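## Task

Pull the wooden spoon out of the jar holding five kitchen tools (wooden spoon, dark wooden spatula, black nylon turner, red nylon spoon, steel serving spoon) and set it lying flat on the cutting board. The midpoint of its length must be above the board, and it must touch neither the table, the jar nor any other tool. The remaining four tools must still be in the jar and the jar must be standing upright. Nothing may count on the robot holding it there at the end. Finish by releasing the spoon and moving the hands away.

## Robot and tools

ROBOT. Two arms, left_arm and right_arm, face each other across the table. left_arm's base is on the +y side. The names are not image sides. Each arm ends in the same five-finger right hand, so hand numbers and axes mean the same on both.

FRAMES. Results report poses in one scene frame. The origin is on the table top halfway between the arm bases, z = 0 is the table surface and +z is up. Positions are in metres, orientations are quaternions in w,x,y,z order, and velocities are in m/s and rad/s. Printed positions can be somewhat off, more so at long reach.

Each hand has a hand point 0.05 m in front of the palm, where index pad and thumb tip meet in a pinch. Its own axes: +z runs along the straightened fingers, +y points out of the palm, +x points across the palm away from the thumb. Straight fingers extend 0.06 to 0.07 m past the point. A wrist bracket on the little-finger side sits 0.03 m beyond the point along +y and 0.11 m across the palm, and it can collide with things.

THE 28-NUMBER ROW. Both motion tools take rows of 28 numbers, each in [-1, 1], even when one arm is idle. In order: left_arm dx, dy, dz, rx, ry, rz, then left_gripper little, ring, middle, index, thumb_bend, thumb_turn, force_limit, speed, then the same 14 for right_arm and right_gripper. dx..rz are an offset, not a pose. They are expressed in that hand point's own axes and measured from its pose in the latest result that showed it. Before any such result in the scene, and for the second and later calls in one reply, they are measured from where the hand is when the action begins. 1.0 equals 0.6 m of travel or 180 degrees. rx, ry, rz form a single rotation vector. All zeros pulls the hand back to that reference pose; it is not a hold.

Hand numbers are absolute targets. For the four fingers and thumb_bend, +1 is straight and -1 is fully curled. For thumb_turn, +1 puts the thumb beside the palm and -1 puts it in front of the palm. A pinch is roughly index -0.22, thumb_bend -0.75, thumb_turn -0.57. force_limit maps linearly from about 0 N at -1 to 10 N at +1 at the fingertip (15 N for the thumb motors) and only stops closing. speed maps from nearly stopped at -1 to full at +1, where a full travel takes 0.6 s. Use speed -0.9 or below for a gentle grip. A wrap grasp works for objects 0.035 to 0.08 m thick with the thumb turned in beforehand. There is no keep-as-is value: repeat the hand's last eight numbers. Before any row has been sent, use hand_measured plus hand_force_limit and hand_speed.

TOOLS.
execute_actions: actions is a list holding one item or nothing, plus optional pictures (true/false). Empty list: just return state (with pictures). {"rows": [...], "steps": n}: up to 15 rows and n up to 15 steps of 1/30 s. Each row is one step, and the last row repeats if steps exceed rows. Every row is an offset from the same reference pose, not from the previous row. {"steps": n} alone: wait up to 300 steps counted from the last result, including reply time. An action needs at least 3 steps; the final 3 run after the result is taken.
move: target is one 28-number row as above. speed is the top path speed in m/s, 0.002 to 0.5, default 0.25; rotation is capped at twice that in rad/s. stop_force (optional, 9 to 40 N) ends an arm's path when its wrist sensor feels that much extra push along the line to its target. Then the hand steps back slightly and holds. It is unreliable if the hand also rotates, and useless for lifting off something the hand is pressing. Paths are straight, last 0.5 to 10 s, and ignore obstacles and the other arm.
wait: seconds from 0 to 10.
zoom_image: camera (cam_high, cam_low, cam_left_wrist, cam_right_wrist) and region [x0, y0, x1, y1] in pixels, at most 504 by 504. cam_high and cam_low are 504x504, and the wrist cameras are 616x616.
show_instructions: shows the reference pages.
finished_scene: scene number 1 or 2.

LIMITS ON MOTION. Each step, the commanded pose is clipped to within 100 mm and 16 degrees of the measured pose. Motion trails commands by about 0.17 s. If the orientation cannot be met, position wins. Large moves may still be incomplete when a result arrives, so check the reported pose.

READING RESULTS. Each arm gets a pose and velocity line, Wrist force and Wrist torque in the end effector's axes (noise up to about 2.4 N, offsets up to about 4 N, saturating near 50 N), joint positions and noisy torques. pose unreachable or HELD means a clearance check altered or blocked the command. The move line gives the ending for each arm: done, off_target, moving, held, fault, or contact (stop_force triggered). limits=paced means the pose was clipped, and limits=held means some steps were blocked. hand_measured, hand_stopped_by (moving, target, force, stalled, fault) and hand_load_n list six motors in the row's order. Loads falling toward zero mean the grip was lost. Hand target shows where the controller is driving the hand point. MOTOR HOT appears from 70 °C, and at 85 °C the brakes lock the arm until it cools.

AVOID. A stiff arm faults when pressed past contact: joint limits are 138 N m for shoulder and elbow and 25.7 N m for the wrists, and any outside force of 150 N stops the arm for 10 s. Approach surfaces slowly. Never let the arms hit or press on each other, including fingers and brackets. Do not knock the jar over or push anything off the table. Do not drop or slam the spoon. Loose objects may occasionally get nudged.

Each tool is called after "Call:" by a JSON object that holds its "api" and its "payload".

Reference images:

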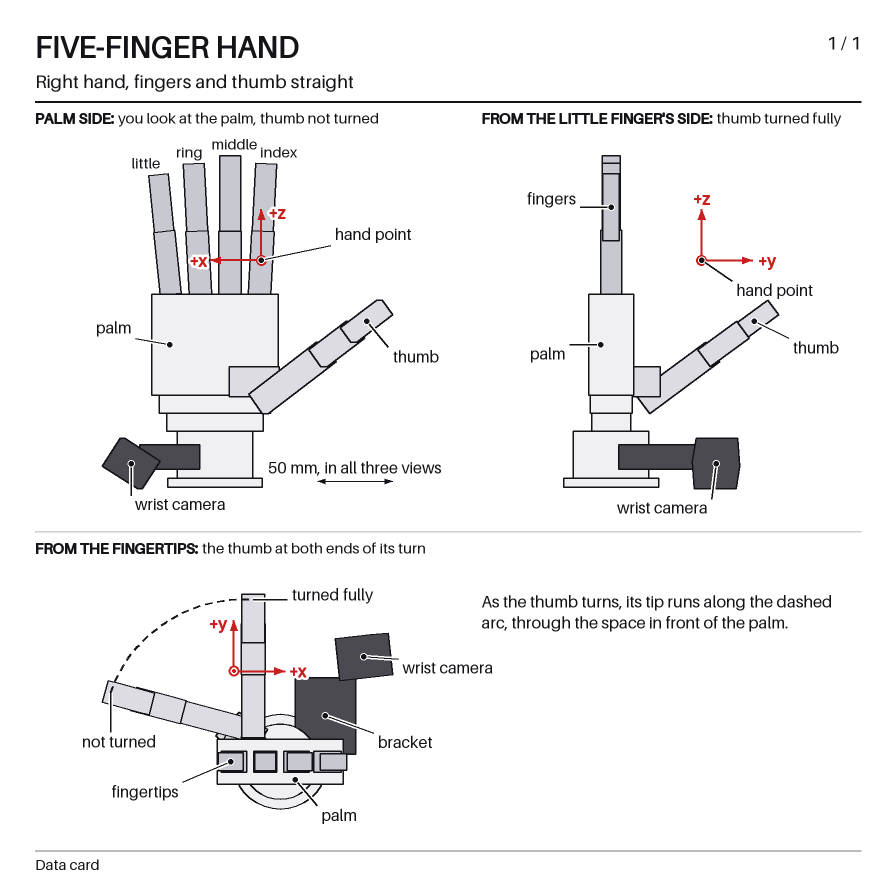

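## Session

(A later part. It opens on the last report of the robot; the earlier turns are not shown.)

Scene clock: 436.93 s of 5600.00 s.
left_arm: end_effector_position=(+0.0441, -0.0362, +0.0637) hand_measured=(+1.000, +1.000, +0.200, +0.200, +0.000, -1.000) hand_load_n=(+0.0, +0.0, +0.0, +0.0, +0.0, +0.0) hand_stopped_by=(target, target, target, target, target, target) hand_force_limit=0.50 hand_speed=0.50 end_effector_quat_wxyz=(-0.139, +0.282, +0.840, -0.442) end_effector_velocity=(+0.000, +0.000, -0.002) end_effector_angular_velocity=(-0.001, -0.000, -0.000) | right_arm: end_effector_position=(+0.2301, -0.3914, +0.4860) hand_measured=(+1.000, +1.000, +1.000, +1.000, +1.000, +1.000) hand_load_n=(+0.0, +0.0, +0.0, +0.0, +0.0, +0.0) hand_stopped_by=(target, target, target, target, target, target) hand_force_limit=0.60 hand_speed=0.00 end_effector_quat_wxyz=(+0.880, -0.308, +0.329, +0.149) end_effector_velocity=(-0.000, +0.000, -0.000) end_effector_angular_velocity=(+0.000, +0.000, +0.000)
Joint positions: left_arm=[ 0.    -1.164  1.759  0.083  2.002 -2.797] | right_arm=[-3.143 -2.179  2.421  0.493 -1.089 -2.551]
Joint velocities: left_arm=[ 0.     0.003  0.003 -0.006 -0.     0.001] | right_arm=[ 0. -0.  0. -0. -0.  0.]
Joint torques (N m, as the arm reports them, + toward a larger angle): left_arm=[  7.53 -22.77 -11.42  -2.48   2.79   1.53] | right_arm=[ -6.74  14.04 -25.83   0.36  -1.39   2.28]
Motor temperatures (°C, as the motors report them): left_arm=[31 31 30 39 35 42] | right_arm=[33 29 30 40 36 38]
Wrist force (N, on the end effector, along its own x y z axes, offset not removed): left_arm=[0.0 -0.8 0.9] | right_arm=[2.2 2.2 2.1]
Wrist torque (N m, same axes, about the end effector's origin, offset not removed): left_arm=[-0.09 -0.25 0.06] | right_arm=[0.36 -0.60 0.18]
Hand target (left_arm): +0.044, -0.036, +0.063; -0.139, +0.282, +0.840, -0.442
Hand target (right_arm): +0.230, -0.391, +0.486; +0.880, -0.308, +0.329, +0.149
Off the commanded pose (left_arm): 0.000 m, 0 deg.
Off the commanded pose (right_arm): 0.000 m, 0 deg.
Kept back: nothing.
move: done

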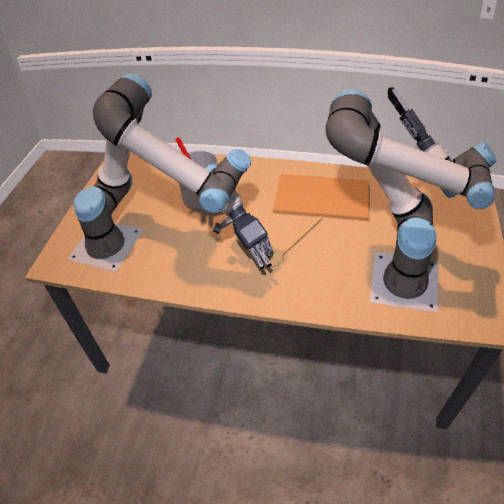

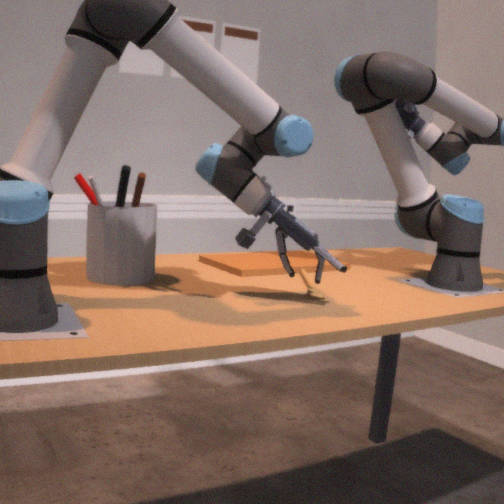

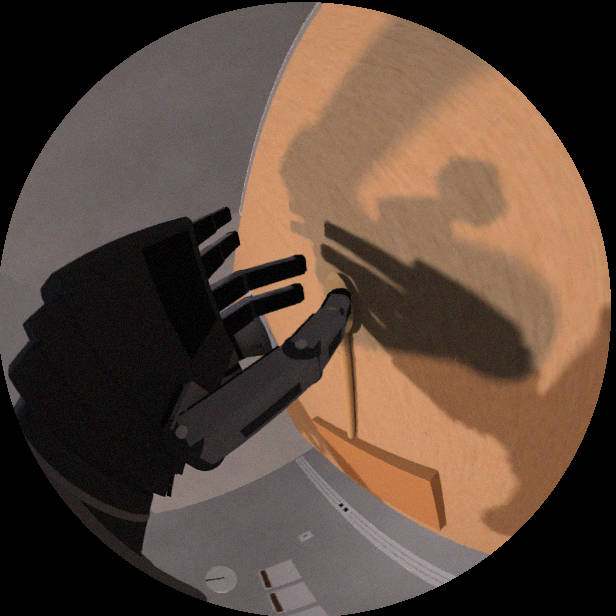

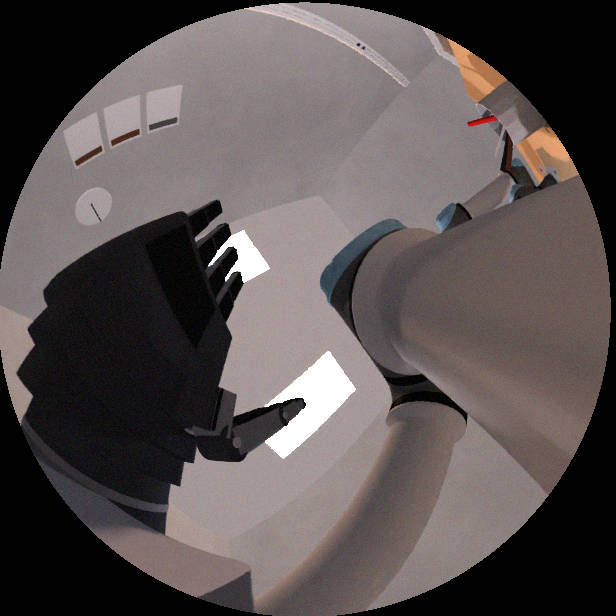

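Call:
{"api": "move", "payload": {"target": [-0.008,-0.024,0.034,0,0,0,1,1,0.2,0.2,0,-1,0.5,0.5,0,0,0,0,0,0,1,1,1,1,1,1,0.6,0], "speed": 0.05}}

Call:
{"api": "move", "payload": {"target": [0,0.03,0.021,0,0,0,1,1,0.2,0.2,0,-1,0.5,0.5,0,0,0,0,0,0,1,1,1,1,1,1,0.6,0], "speed": 0.01, "stop_force": 9}}

Call:
{"api": "zoom_image", "payload": {"camera": "cam_low", "region": [180, 180, 420, 320]}}

Call:
{"api": "zoom_image", "payload": {"camera": "cam_high", "region": [180, 150, 400, 300]}}

Scene clock: 438.10 s of 5600.00 s.
left_arm: end_effector_position=(+0.0332, -0.0587, +0.0640) hand_measured=(+1.000, +1.000, +0.200, +0.200, +0.000, -1.000) hand_load_n=(+0.0, +0.0, +0.0, +0.0, +0.0, +0.0) hand_stopped_by=(target, target, target, target, target, target) hand_force_limit=0.50 hand_speed=0.50 end_effector_quat_wxyz=(-0.139, +0.282, +0.840, -0.442) end_effector_velocity=(-0.001, -0.003, +0.001) end_effector_angular_velocity=(-0.001, +0.001, +0.000) | right_arm: end_effector_position=(+0.2301, -0.3914, +0.4860) hand_measured=(+1.000, +1.000, +1.000, +1.000, +1.000, +1.000) hand_load_n=(+0.0, +0.0, +0.0, +0.0, +0.0, +0.0) hand_stopped_by=(target, target, target, target, target, target) hand_force_limit=0.60 hand_speed=0.00 end_effector_quat_wxyz=(+0.880, -0.308, +0.329, +0.149) end_effector_velocity=(+0.000, -0.000, +0.000) end_effector_angular_velocity=(+0.000, +0.001, -0.000)
Joint positions: left_arm=[-0.019 -1.124  1.696  0.101  1.987 -2.81 ] | right_arm=[-3.143 -2.179  2.421  0.493 -1.089 -2.551]
Joint velocities: left_arm=[-0.001  0.005 -0.009  0.002 -0.001 -0.002] | right_arm=[-0.    -0.    -0.     0.     0.     0.001]
Joint torques (N m, as the arm reports them, + toward a larger angle): left_arm=[ -6.81 -23.28 -26.64   2.83  -1.89  -2.11] | right_arm=[ -7.18  14.14 -26.26   0.42  -1.37   2.35]
Motor temperatures (°C, as the motors report them): left_arm=[31 31 30 39 35 42] | right_arm=[33 29 30 40 36 38]
Wrist force (N, on the end effector, along its own x y z axes, offset not removed): left_arm=[-0.7 -1.6 1.4] | right_arm=[0.6 3.3 2.3]
Wrist torque (N m, same axes, about the end effector's origin, offset not removed): left_arm=[-0.34 -0.18 -0.04] | right_arm=[0.52 -0.32 0.10]
Hand target (left_arm): +0.033, -0.059, +0.064; -0.139, +0.282, +0.840, -0.442
Hand target (right_arm): +0.230, -0.391, +0.486; +0.880, -0.308, +0.329, +0.149
Off the commanded pose (left_arm): 0.000 m, 0 deg.
Off the commanded pose (right_arm): 0.000 m, 0 deg.
Kept back: nothing.
move: done

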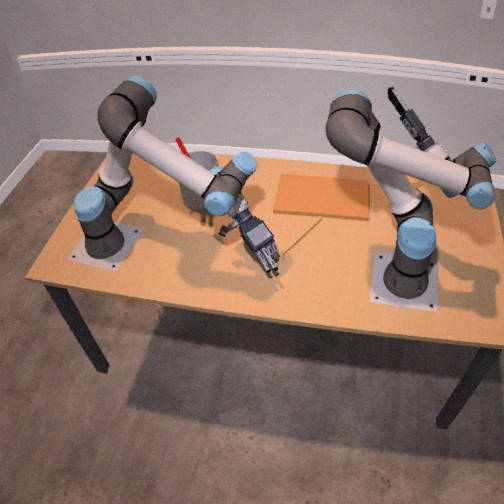

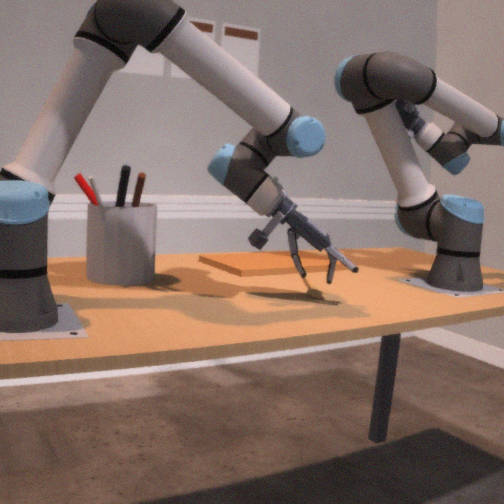

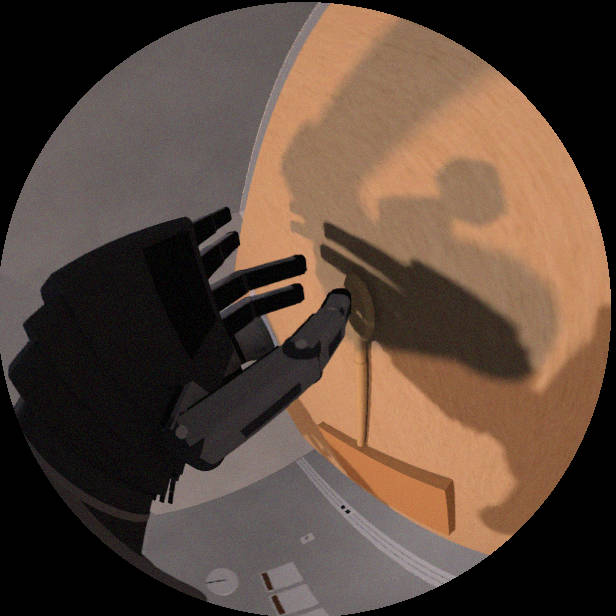

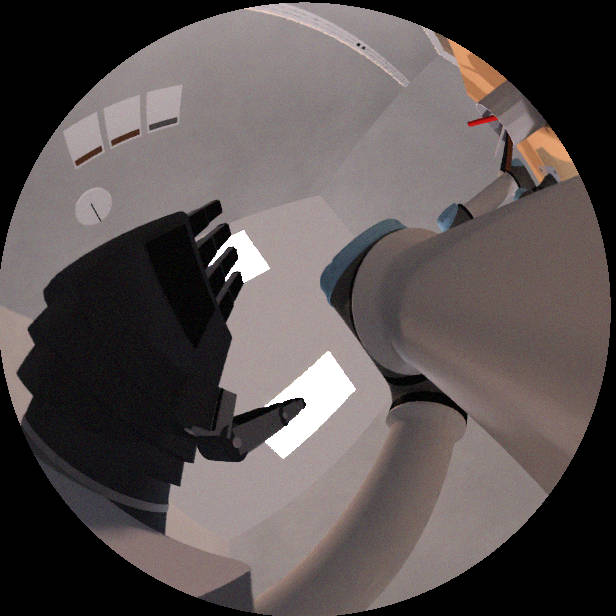

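Scene clock: 440.53 s of 5600.00 s.
left_arm: end_effector_position=(+0.0334, -0.0590, +0.0424) hand_measured=(+1.000, +1.000, +0.200, +0.200, +0.000, -1.000) hand_load_n=(+0.0, +0.0, +0.0, +0.0, +0.0, +0.0) hand_stopped_by=(target, target, target, target, target, target) hand_force_limit=0.50 hand_speed=0.50 end_effector_quat_wxyz=(-0.139, +0.282, +0.840, -0.442) end_effector_velocity=(-0.000, -0.000, -0.002) end_effector_angular_velocity=(-0.001, +0.001, +0.000) | right_arm: end_effector_position=(+0.2301, -0.3914, +0.4860) hand_measured=(+1.000, +1.000, +1.000, +1.000, +1.000, +1.000) hand_load_n=(+0.0, +0.0, +0.0, +0.0, +0.0, +0.0) hand_stopped_by=(target, target, target, target, target, target) hand_force_limit=0.60 hand_speed=0.00 end_effector_quat_wxyz=(+0.880, -0.308, +0.329, +0.149) end_effector_velocity=(-0.000, +0.000, +0.000) end_effector_angular_velocity=(-0.000, -0.001, +0.001)
Joint positions: left_arm=[-0.018 -1.095  1.716  0.052  1.988 -2.81 ] | right_arm=[-3.143 -2.179  2.421  0.493 -1.089 -2.551]
Joint velocities: left_arm=[-0.001  0.003  0.003 -0.008  0.    -0.002] | right_arm=[ 0.001  0.    -0.     0.    -0.001 -0.001]
Joint torques (N m, as the arm reports them, + toward a larger angle): left_arm=[  7.25 -26.14 -11.34  -2.52   2.84   2.41] | right_arm=[ -6.24  13.64 -25.33   0.41  -1.33   2.26]
Motor temperatures (°C, as the motors report them): left_arm=[31 31 30 39 35 42] | right_arm=[33 29 30 40 36 38]
Wrist force (N, on the end effector, along its own x y z axes, offset not removed): left_arm=[0.8 -0.2 0.7] | right_arm=[0.5 3.0 2.2]
Wrist torque (N m, same axes, about the end effector's origin, offset not removed): left_arm=[0.02 -0.38 0.16] | right_arm=[0.42 -0.25 0.07]
Hand target (left_arm): +0.033, -0.059, +0.042; -0.139, +0.282, +0.840, -0.442
Hand target (right_arm): +0.230, -0.391, +0.486; +0.880, -0.308, +0.329, +0.149
Off the commanded pose (left_arm): 0.000 m, 0 deg.
Off the commanded pose (right_arm): 0.000 m, 0 deg.
Kept back: nothing.
move: done

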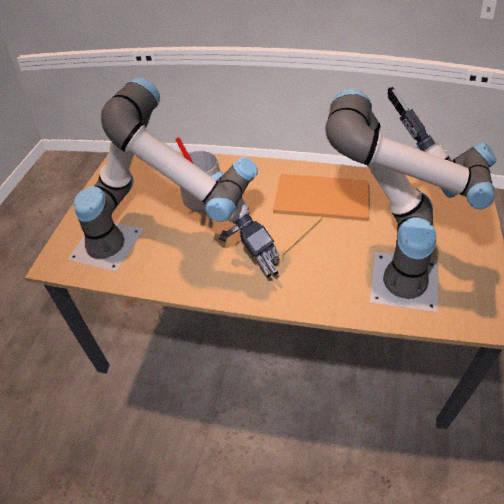

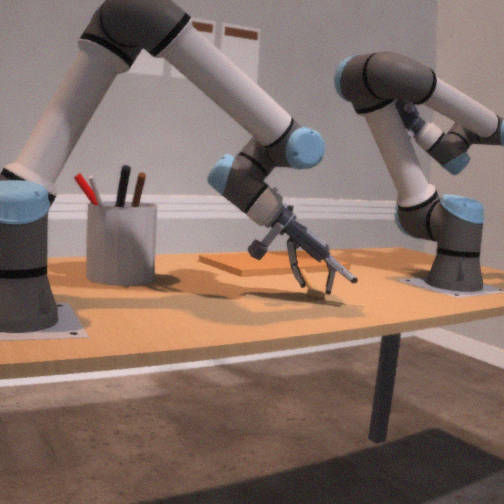

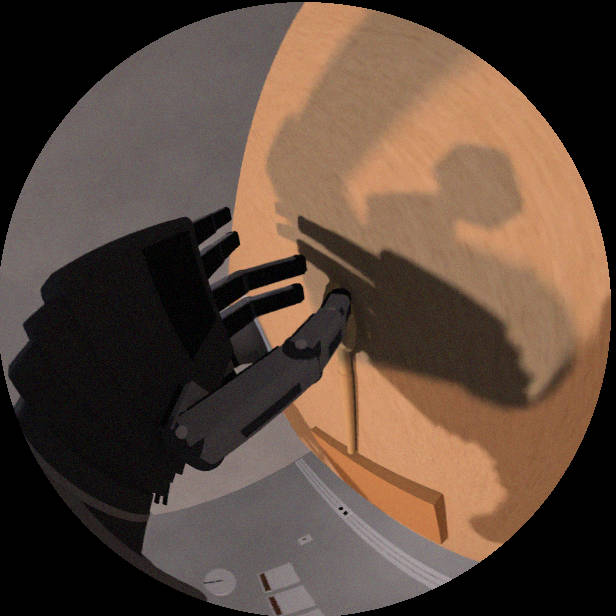

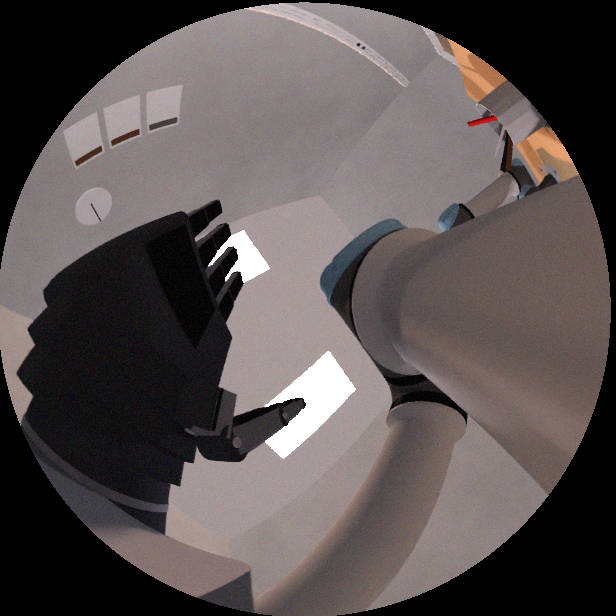

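Region (180, 180, 420, 320) of cam_low's 504x504 image, scaled by 2.100, with more detail than that image has; it fills the top 294 rows of this view, and the rest is white.

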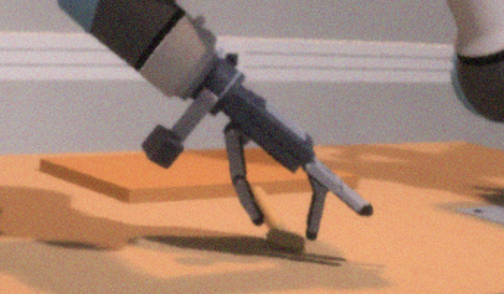

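Region (180, 150, 400, 300) of cam_high's 504x504 image, scaled by 2.291, with more detail than that image has; it fills the top 344 rows of this view, and the rest is white.

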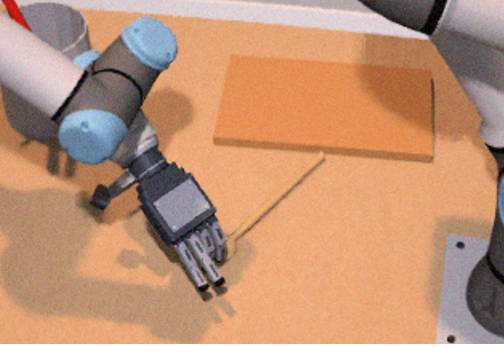

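Call:
{"api": "move", "payload": {"target": [-0.015,0,0,0.07,0,0,1,1,0.2,0.2,0,-1,0.5,0.5,0,0,0,0,0,0,1,1,1,1,1,1,0.6,0], "speed": 0.03}}

Call:
{"api": "move", "payload": {"target": [0,0.045,0.02,0,0,0,1,1,0.2,0.2,0,-1,0.5,0.5,0,0,0,0,0,0,1,1,1,1,1,1,0.6,0], "speed": 0.005, "stop_force": 9}}

Call:
{"api": "zoom_image", "payload": {"camera": "cam_low", "region": [180, 180, 420, 320]}}

Scene clock: 444.67 s of 5600.00 s.
left_arm: end_effector_position=(+0.0406, -0.0643, +0.0426) hand_measured=(+1.000, +1.000, +0.200, +0.200, +0.000, -1.000) hand_load_n=(+0.0, +0.0, +0.0, +0.0, +0.0, +0.0) hand_stopped_by=(target, target, target, target, target, target) hand_force_limit=0.50 hand_speed=0.50 end_effector_quat_wxyz=(-0.169, +0.265, +0.787, -0.531) end_effector_velocity=(+0.000, -0.000, -0.000) end_effector_angular_velocity=(-0.014, +0.012, +0.000) | right_arm: end_effector_position=(+0.2301, -0.3914, +0.4860) hand_measured=(+1.000, +1.000, +1.000, +1.000, +1.000, +1.000) hand_load_n=(+0.0, +0.0, +0.0, +0.0, +0.0, +0.0) hand_stopped_by=(target, target, target, target, target, target) hand_force_limit=0.60 hand_speed=0.00 end_effector_quat_wxyz=(+0.880, -0.308, +0.329, +0.149) end_effector_velocity=(-0.000, +0.000, -0.000) end_effector_angular_velocity=(-0.000, -0.001, +0.001)
Joint positions: left_arm=[ 0.045 -1.118  1.851 -0.277  2.105 -2.88 ] | right_arm=[-3.143 -2.179  2.421  0.493 -1.089 -2.551]
Joint velocities: left_arm=[ 0.005 -0.     0.011 -0.03   0.009 -0.01 ] | right_arm=[ 0.001 -0.     0.001  0.    -0.001 -0.001]
Joint torques (N m, as the arm reports them, + toward a larger angle): left_arm=[  7.35 -49.77  -9.8   -2.9    2.72  -2.52] | right_arm=[ -7.32  14.02 -25.25   0.51  -1.31   2.27]
Motor temperatures (°C, as the motors report them): left_arm=[31 31 30 39 35 42] | right_arm=[33 29 30 40 36 38]
Wrist force (N, on the end effector, along its own x y z axes, offset not removed): left_arm=[0.3 -0.7 1.3] | right_arm=[1.0 1.8 2.2]
Wrist torque (N m, same axes, about the end effector's origin, offset not removed): left_arm=[-0.14 -0.29 0.12] | right_arm=[0.31 -0.35 0.06]
Hand target (left_arm): +0.041, -0.064, +0.043; -0.169, +0.264, +0.787, -0.532
Hand target (right_arm): +0.230, -0.391, +0.486; +0.880, -0.308, +0.329, +0.149
Off the commanded pose (left_arm): 0.000 m, 0 deg.
Off the commanded pose (right_arm): 0.000 m, 0 deg.
joint sent to its limit (right arm) — the command would take joint 1 (shoulder pan) past its lower limit, so that joint was sent only as far as its limit.
Kept back: nothing.
move: done

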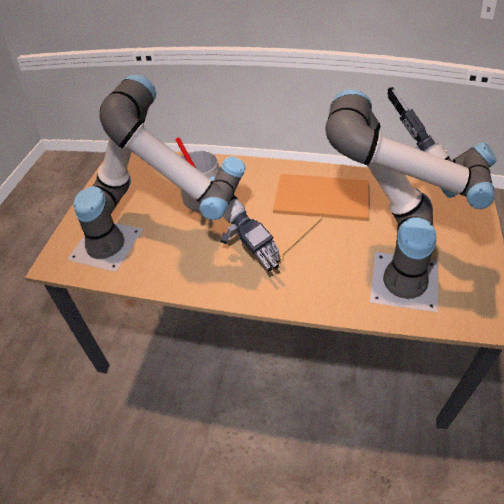

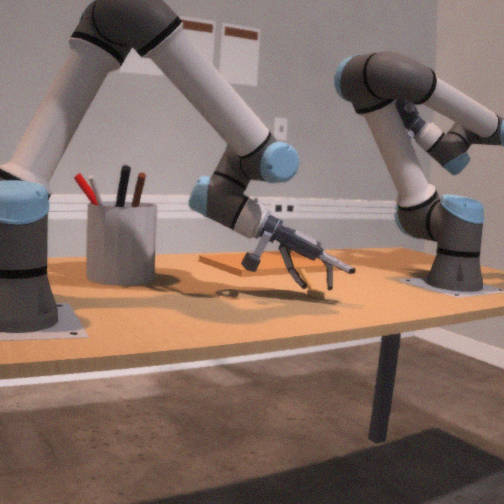

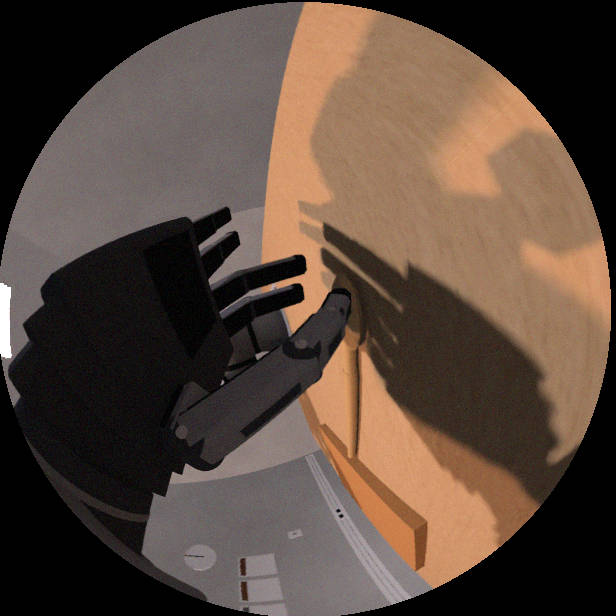

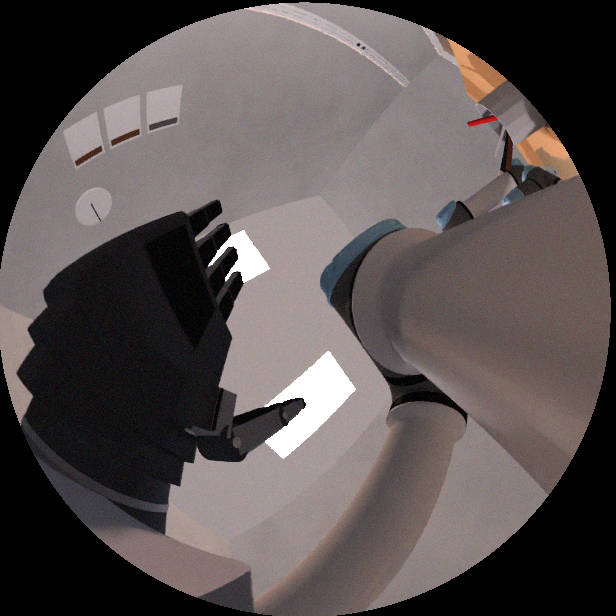

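Scene clock: 449.50 s of 5600.00 s.
left_arm: end_effector_position=(+0.0404, -0.0651, +0.0204) hand_measured=(+1.000, +1.000, +0.200, +0.200, -0.002, -1.000) hand_load_n=(+0.0, +0.0, +0.0, +0.0, -3.0, -1.0) hand_stopped_by=(target, target, target, target, target, target) hand_force_limit=0.50 hand_speed=0.50 end_effector_quat_wxyz=(-0.169, +0.265, +0.787, -0.531) end_effector_velocity=(+0.000, +0.001, +0.001) end_effector_angular_velocity=(+0.002, -0.001, -0.000) | right_arm: end_effector_position=(+0.2301, -0.3914, +0.4860) hand_measured=(+1.000, +1.000, +1.000, +1.000, +1.000, +1.000) hand_load_n=(+0.0, +0.0, +0.0, +0.0, +0.0, +0.0) hand_stopped_by=(target, target, target, target, target, target) hand_force_limit=0.60 hand_speed=0.00 end_effector_quat_wxyz=(+0.880, -0.308, +0.329, +0.149) end_effector_velocity=(+0.000, +0.000, -0.000) end_effector_angular_velocity=(+0.000, +0.001, +0.000)
Joint positions: left_arm=[ 0.044 -1.079  1.865 -0.329  2.105 -2.88 ] | right_arm=[-3.143 -2.179  2.421  0.493 -1.089 -2.551]
Joint velocities: left_arm=[ 0.001 -0.003  0.001  0.006  0.     0.002] | right_arm=[ 0.001 -0.     0.    -0.     0.001  0.   ]
Joint torques (N m, as the arm reports them, + toward a larger angle): left_arm=[ -9.11 -43.47 -20.78   2.74  -1.84  -2.52] | right_arm=[ -6.13  13.05 -25.47   0.34  -1.37   2.46]
Motor temperatures (°C, as the motors report them): left_arm=[31 31 30 39 35 42] | right_arm=[33 29 30 40 36 38]
Wrist force (N, on the end effector, along its own x y z axes, offset not removed): left_arm=[0.6 -11.8 -8.8] | right_arm=[-0.1 3.0 3.0]
Wrist torque (N m, same axes, about the end effector's origin, offset not removed): left_arm=[-0.64 -0.31 0.05] | right_arm=[0.46 -0.19 0.03]
Hand target (left_arm): +0.040, -0.065, +0.021; -0.169, +0.265, +0.787, -0.531
Hand target (right_arm): +0.230, -0.391, +0.486; +0.880, -0.308, +0.329, +0.149
Off the commanded pose (left_arm): 0.007 m, 0 deg.
Off the commanded pose (right_arm): 0.000 m, 0 deg.
Kept back: nothing.
move: contact (left_arm)

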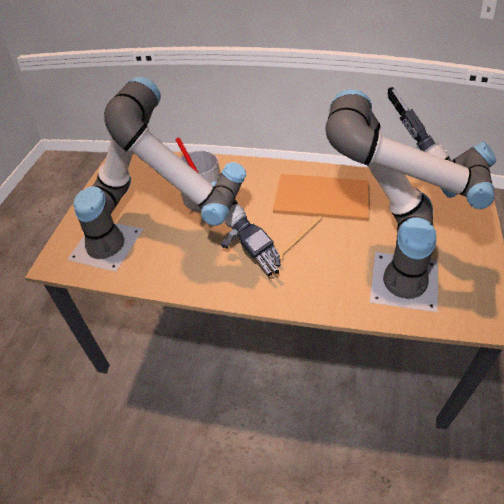

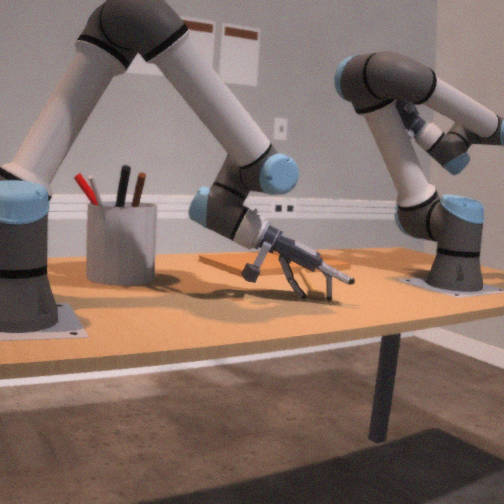

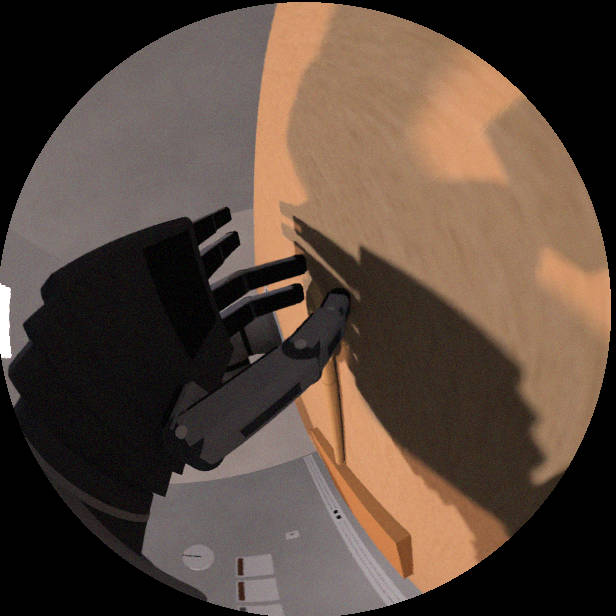

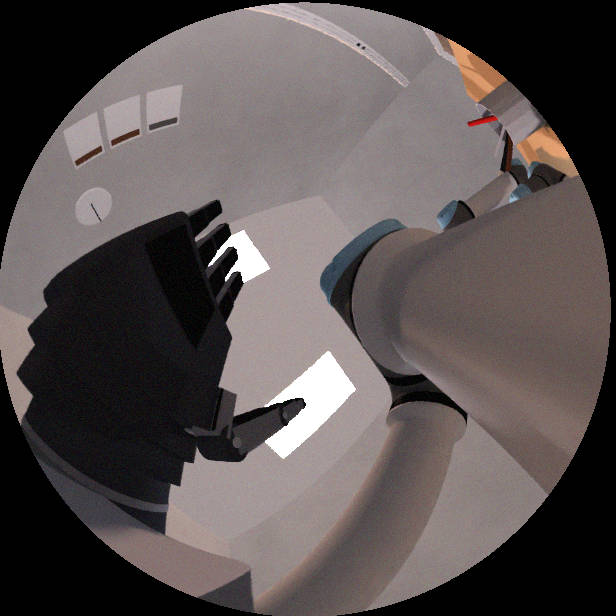

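Region (180, 180, 420, 320) of cam_low's 504x504 image, scaled by 2.100, with more detail than that image has; it fills the top 294 rows of this view, and the rest is white.

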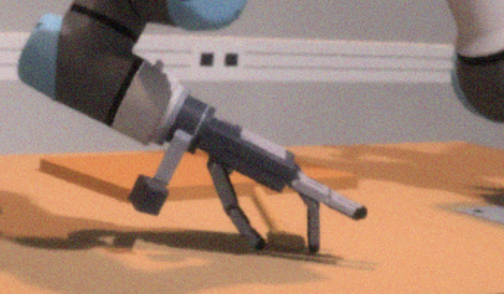

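Call:
{"api": "move", "payload": {"target": [0,-0.009,-0.004,0,0,0,1,1,-0.5,-0.5,-0.5,-1,0.4,-0.6,0,0,0,0,0,0,1,1,1,1,1,1,0.6,0], "speed": 0.01}}

Call:
{"api": "zoom_image", "payload": {"camera": "cam_low", "region": [180, 180, 420, 320]}}

Scene clock: 450.90 s of 5600.00 s.
left_arm: end_effector_position=(+0.0405, -0.0649, +0.0262) hand_measured=(+1.000, +1.000, -0.296, -0.350, -0.348, -1.000) hand_load_n=(+0.0, +0.0, +10.5, +7.5, +10.0, +0.5) hand_stopped_by=(target, target, force, force, force, target) hand_force_limit=0.40 hand_speed=-0.60 end_effector_quat_wxyz=(-0.169, +0.265, +0.787, -0.531) end_effector_velocity=(+0.000, -0.001, +0.001) end_effector_angular_velocity=(-0.004, -0.001, +0.000) | right_arm: end_effector_position=(+0.2301, -0.3914, +0.4860) hand_measured=(+1.000, +1.000, +1.000, +1.000, +1.000, +1.000) hand_load_n=(+0.0, +0.0, +0.0, +0.0, +0.0, +0.0) hand_stopped_by=(target, target, target, target, target, target) hand_force_limit=0.60 hand_speed=0.00 end_effector_quat_wxyz=(+0.880, -0.308, +0.329, +0.149) end_effector_velocity=(-0.000, -0.000, +0.000) end_effector_angular_velocity=(+0.000, +0.001, +0.001)
Joint positions: left_arm=[ 0.045 -1.09   1.861 -0.315  2.105 -2.88 ] | right_arm=[-3.143 -2.179  2.421  0.493 -1.089 -2.551]
Joint velocities: left_arm=[ 0.001 -0.002 -0.    -0.001  0.     0.001] | right_arm=[-0.001 -0.    -0.     0.    -0.001  0.002]
Joint torques (N m, as the arm reports them, + toward a larger angle): left_arm=[  7.75 -51.29 -25.06   2.32   2.15   0.05] | right_arm=[ -6.94  13.1  -25.86   0.44  -1.28   2.34]
Motor temperatures (°C, as the motors report them): left_arm=[31 31 30 39 35 42] | right_arm=[33 29 30 40 36 38]
Wrist force (N, on the end effector, along its own x y z axes, offset not removed): left_arm=[0.9 -0.1 1.5] | right_arm=[2.1 2.1 1.6]
Wrist torque (N m, same axes, about the end effector's origin, offset not removed): left_arm=[0.00 -0.39 0.17] | right_arm=[0.41 -0.50 0.20]
Hand target (left_arm): +0.040, -0.065, +0.026; -0.169, +0.265, +0.787, -0.531
Hand target (right_arm): +0.230, -0.391, +0.486; +0.880, -0.308, +0.329, +0.149
Off the commanded pose (left_arm): 0.000 m, 0 deg.
Off the commanded pose (right_arm): 0.000 m, 0 deg.
joint sent to its limit (right arm) — the command would take joint 1 (shoulder pan) past its lower limit, so that joint was sent only as far as its limit.
Kept back: nothing.
move: done

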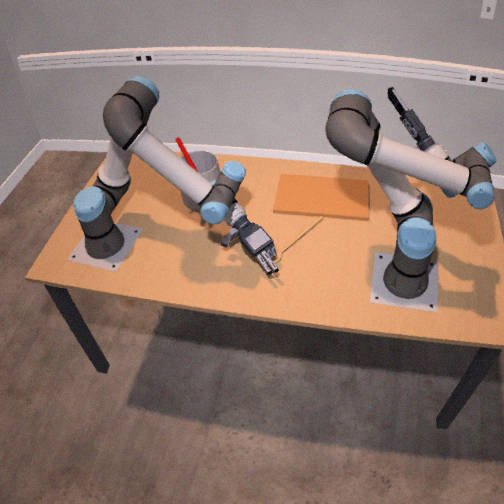

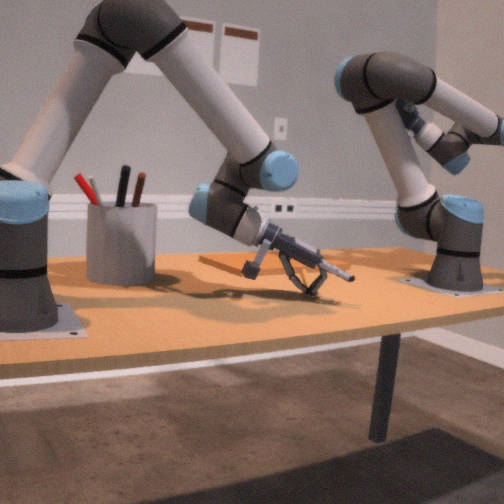

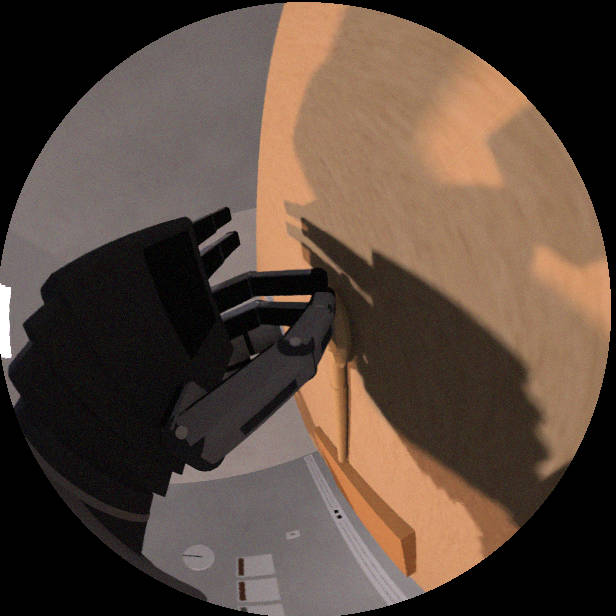

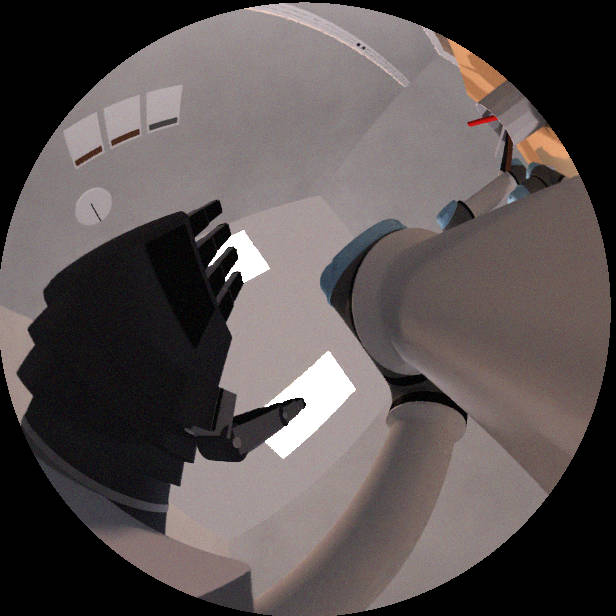

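Region (180, 180, 420, 320) of cam_low's 504x504 image, scaled by 2.100, with more detail than that image has; it fills the top 294 rows of this view, and the rest is white.

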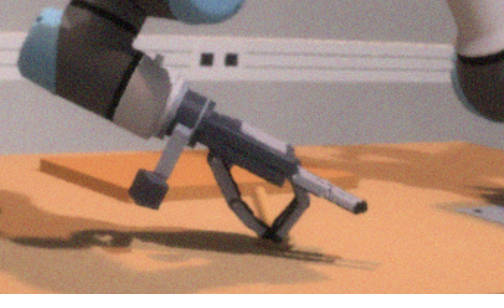

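Call:
{"api": "move", "payload": {"target": [0,0,0,0,0,0,1,1,0.2,0.2,0,-1,0.4,0.3,0,0,0,0,0,0,1,1,1,1,1,1,0.6,0]}}

Call:
{"api": "move", "payload": {"target": [-0.035,0.006,0.003,0,0,0,1,1,0.2,0.2,0,-1,0.4,0.3,0,0,0,0,0,0,1,1,1,1,1,1,0.6,0], "speed": 0.01}}

Call:
{"api": "zoom_image", "payload": {"camera": "cam_low", "region": [180, 180, 420, 320]}}

Call:
{"api": "zoom_image", "payload": {"camera": "cam_high", "region": [180, 150, 400, 300]}}

Scene clock: 451.83 s of 5600.00 s.
left_arm: end_effector_position=(+0.0405, -0.0649, +0.0263) hand_measured=(+1.000, +1.000, +0.200, +0.200, +0.000, -1.000) hand_load_n=(+0.0, +0.0, +0.0, +0.0, +0.0, +0.0) hand_stopped_by=(target, target, target, target, target, target) hand_force_limit=0.40 hand_speed=0.30 end_effector_quat_wxyz=(-0.169, +0.265, +0.787, -0.531) end_effector_velocity=(+0.000, +0.000, -0.000) end_effector_angular_velocity=(+0.000, -0.000, -0.001) | right_arm: end_effector_position=(+0.2301, -0.3914, +0.4860) hand_measured=(+1.000, +1.000, +1.000, +1.000, +1.000, +1.000) hand_load_n=(+0.0, +0.0, +0.0, +0.0, +0.0, +0.0) hand_stopped_by=(target, target, target, target, target, target) hand_force_limit=0.60 hand_speed=0.00 end_effector_quat_wxyz=(+0.880, -0.308, +0.329, +0.149) end_effector_velocity=(+0.000, -0.000, +0.000) end_effector_angular_velocity=(+0.001, +0.001, -0.001)
Joint positions: left_arm=[ 0.045 -1.09   1.861 -0.315  2.105 -2.88 ] | right_arm=[-3.143 -2.179  2.421  0.493 -1.089 -2.551]
Joint velocities: left_arm=[0.001 0.    0.    0.    0.001 0.001] | right_arm=[-0.001  0.     0.     0.     0.001  0.001]
Joint torques (N m, as the arm reports them, + toward a larger angle): left_arm=[  6.13 -46.84 -22.83   1.62   1.14   1.26] | right_arm=[ -5.83  13.5  -26.61   0.34  -1.34   2.29]
Motor temperatures (°C, as the motors report them): left_arm=[31 31 30 39 35 42] | right_arm=[33 29 30 40 36 38]
Wrist force (N, on the end effector, along its own x y z axes, offset not removed): left_arm=[0.3 -0.1 0.0] | right_arm=[1.6 2.2 0.9]
Wrist torque (N m, same axes, about the end effector's origin, offset not removed): left_arm=[0.05 -0.31 0.12] | right_arm=[0.51 -0.37 0.16]
Hand target (left_arm): +0.040, -0.065, +0.026; -0.169, +0.265, +0.787, -0.531
Hand target (right_arm): +0.230, -0.391, +0.486; +0.880, -0.308, +0.329, +0.149
Off the commanded pose (left_arm): 0.000 m, 0 deg.
Off the commanded pose (right_arm): 0.000 m, 0 deg.
Kept back: nothing.
move: done

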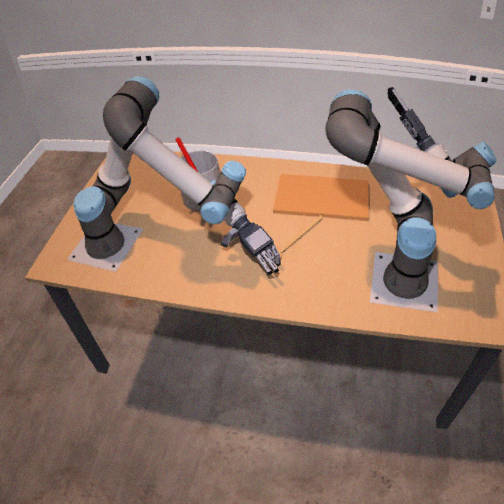

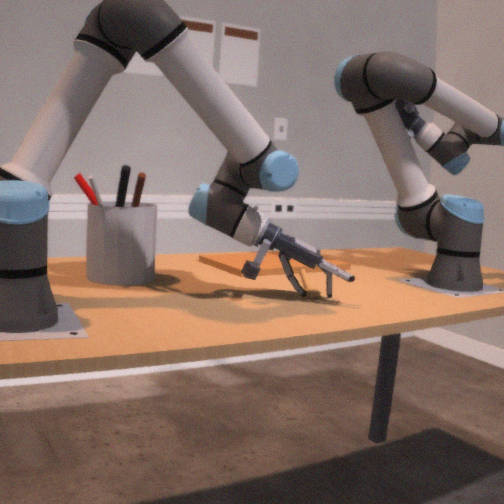

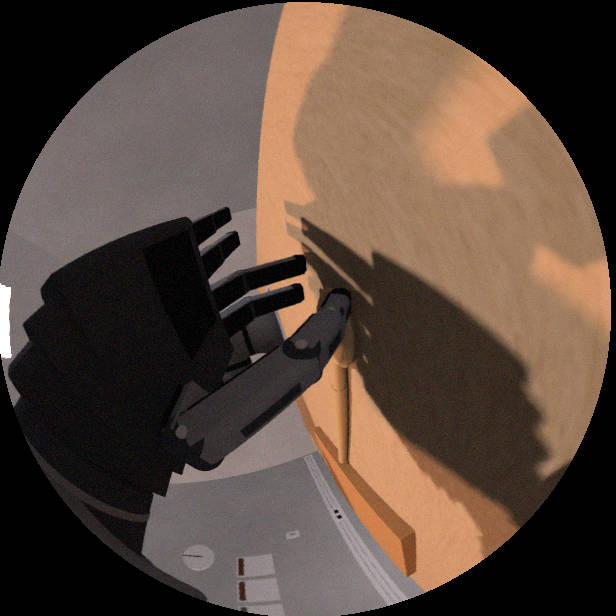

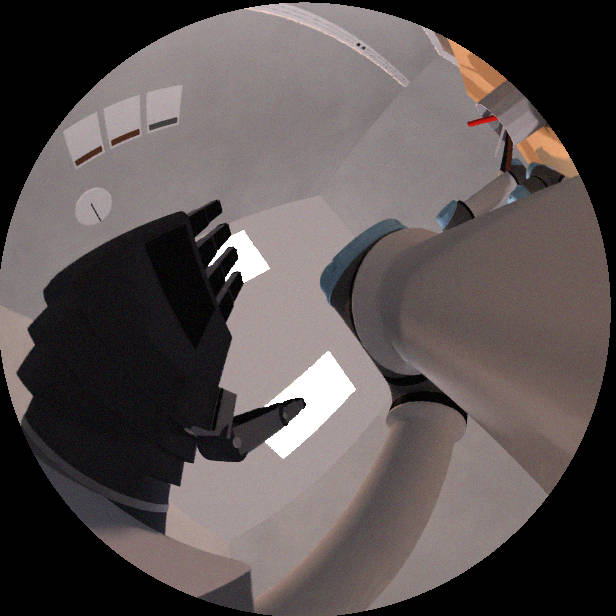

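Scene clock: 454.20 s of 5600.00 s.
left_arm: end_effector_position=(+0.0569, -0.0774, +0.0226) hand_measured=(+1.000, +1.000, +0.200, +0.200, +0.000, -1.000) hand_load_n=(+0.0, +0.0, +0.0, +0.0, +0.0, +0.0) hand_stopped_by=(target, target, target, target, target, target) hand_force_limit=0.40 hand_speed=0.30 end_effector_quat_wxyz=(-0.168, +0.265, +0.787, -0.531) end_effector_velocity=(+0.002, -0.002, -0.001) end_effector_angular_velocity=(+0.001, -0.000, -0.001) | right_arm: end_effector_position=(+0.2301, -0.3914, +0.4860) hand_measured=(+1.000, +1.000, +1.000, +1.000, +1.000, +1.000) hand_load_n=(+0.0, +0.0, +0.0, +0.0, +0.0, +0.0) hand_stopped_by=(target, target, target, target, target, target) hand_force_limit=0.60 hand_speed=0.00 end_effector_quat_wxyz=(+0.880, -0.308, +0.329, +0.149) end_effector_velocity=(-0.000, -0.000, +0.000) end_effector_angular_velocity=(+0.000, -0.000, -0.000)
Joint positions: left_arm=[ 0.083 -1.051  1.809 -0.292  2.139 -2.86 ] | right_arm=[-3.143 -2.179  2.421  0.493 -1.089 -2.551]
Joint velocities: left_arm=[ 0.005  0.006 -0.008  0.005  0.005  0.003] | right_arm=[ 0.     0.     0.     0.     0.    -0.001]
Joint torques (N m, as the arm reports them, + toward a larger angle): left_arm=[  6.7  -25.52 -24.74   2.51   2.78   2.5 ] | right_arm=[ -6.9   13.12 -25.05   0.5   -1.38   2.4 ]
Motor temperatures (°C, as the motors report them): left_arm=[31 31 30 39 35 42] | right_arm=[33 29 30 40 36 38]
Wrist force (N, on the end effector, along its own x y z axes, offset not removed): left_arm=[0.1 -1.5 0.6] | right_arm=[0.6 -0.4 2.6]
Wrist torque (N m, same axes, about the end effector's origin, offset not removed): left_arm=[-0.20 -0.24 0.03] | right_arm=[0.04 -0.32 0.02]
Hand target (left_arm): +0.057, -0.078, +0.023; -0.168, +0.265, +0.787, -0.531
Hand target (right_arm): +0.230, -0.391, +0.486; +0.880, -0.308, +0.329, +0.149
Off the commanded pose (left_arm): 0.000 m, 0 deg.
Off the commanded pose (right_arm): 0.000 m, 0 deg.
joint sent to its limit (right arm) — the command would take joint 1 (shoulder pan) past its lower limit, so that joint was sent only as far as its limit.
Kept back: nothing.
move: done

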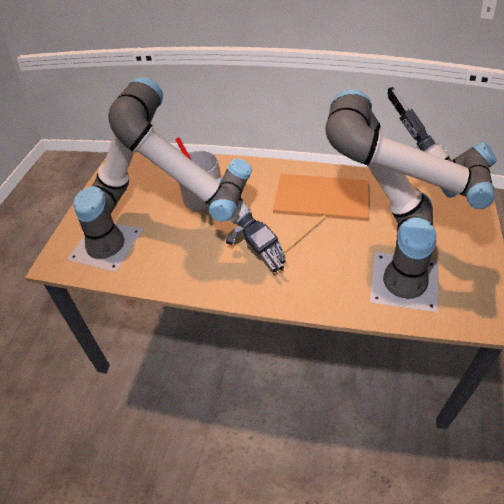

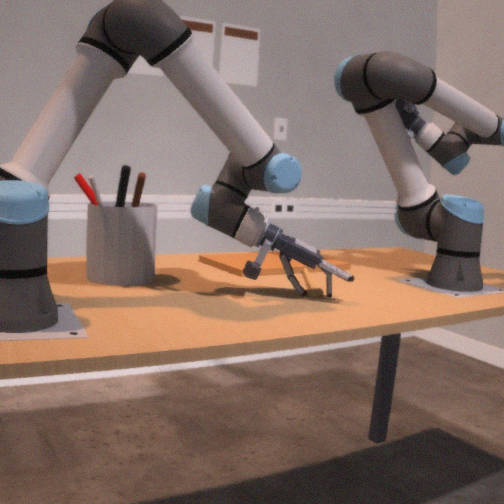

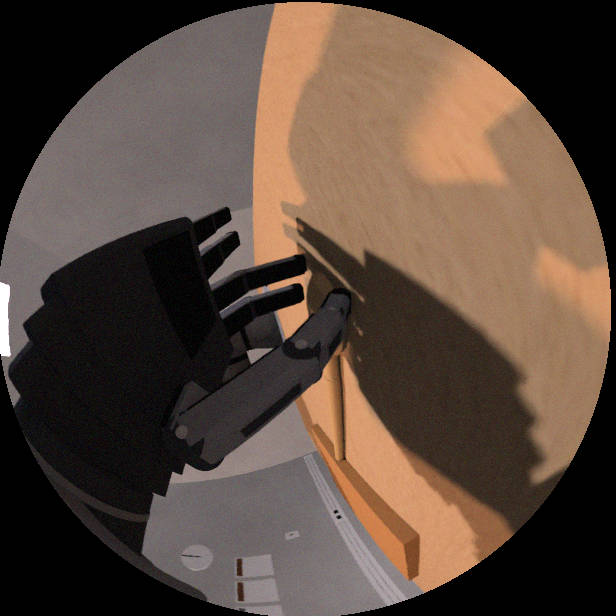

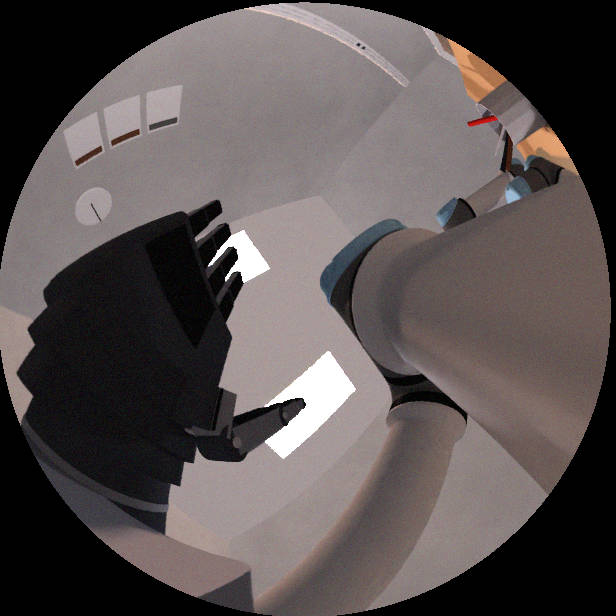

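Region (180, 180, 420, 320) of cam_low's 504x504 image, scaled by 2.100, with more detail than that image has; it fills the top 294 rows of this view, and the rest is white.

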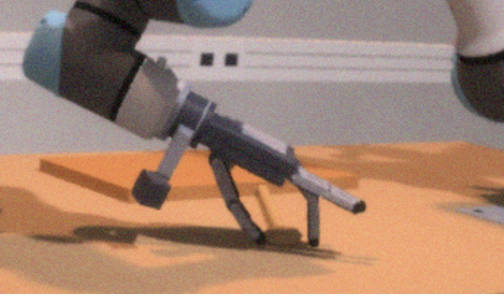

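Region (180, 150, 400, 300) of cam_high's 504x504 image, scaled by 2.291, with more detail than that image has; it fills the top 344 rows of this view, and the rest is white.

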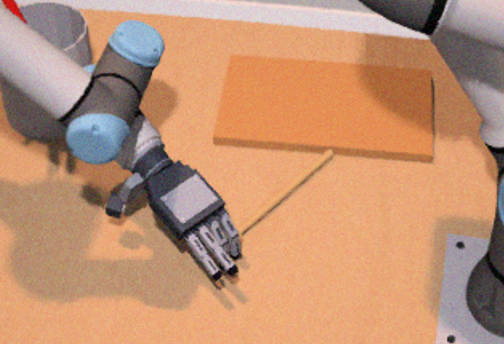

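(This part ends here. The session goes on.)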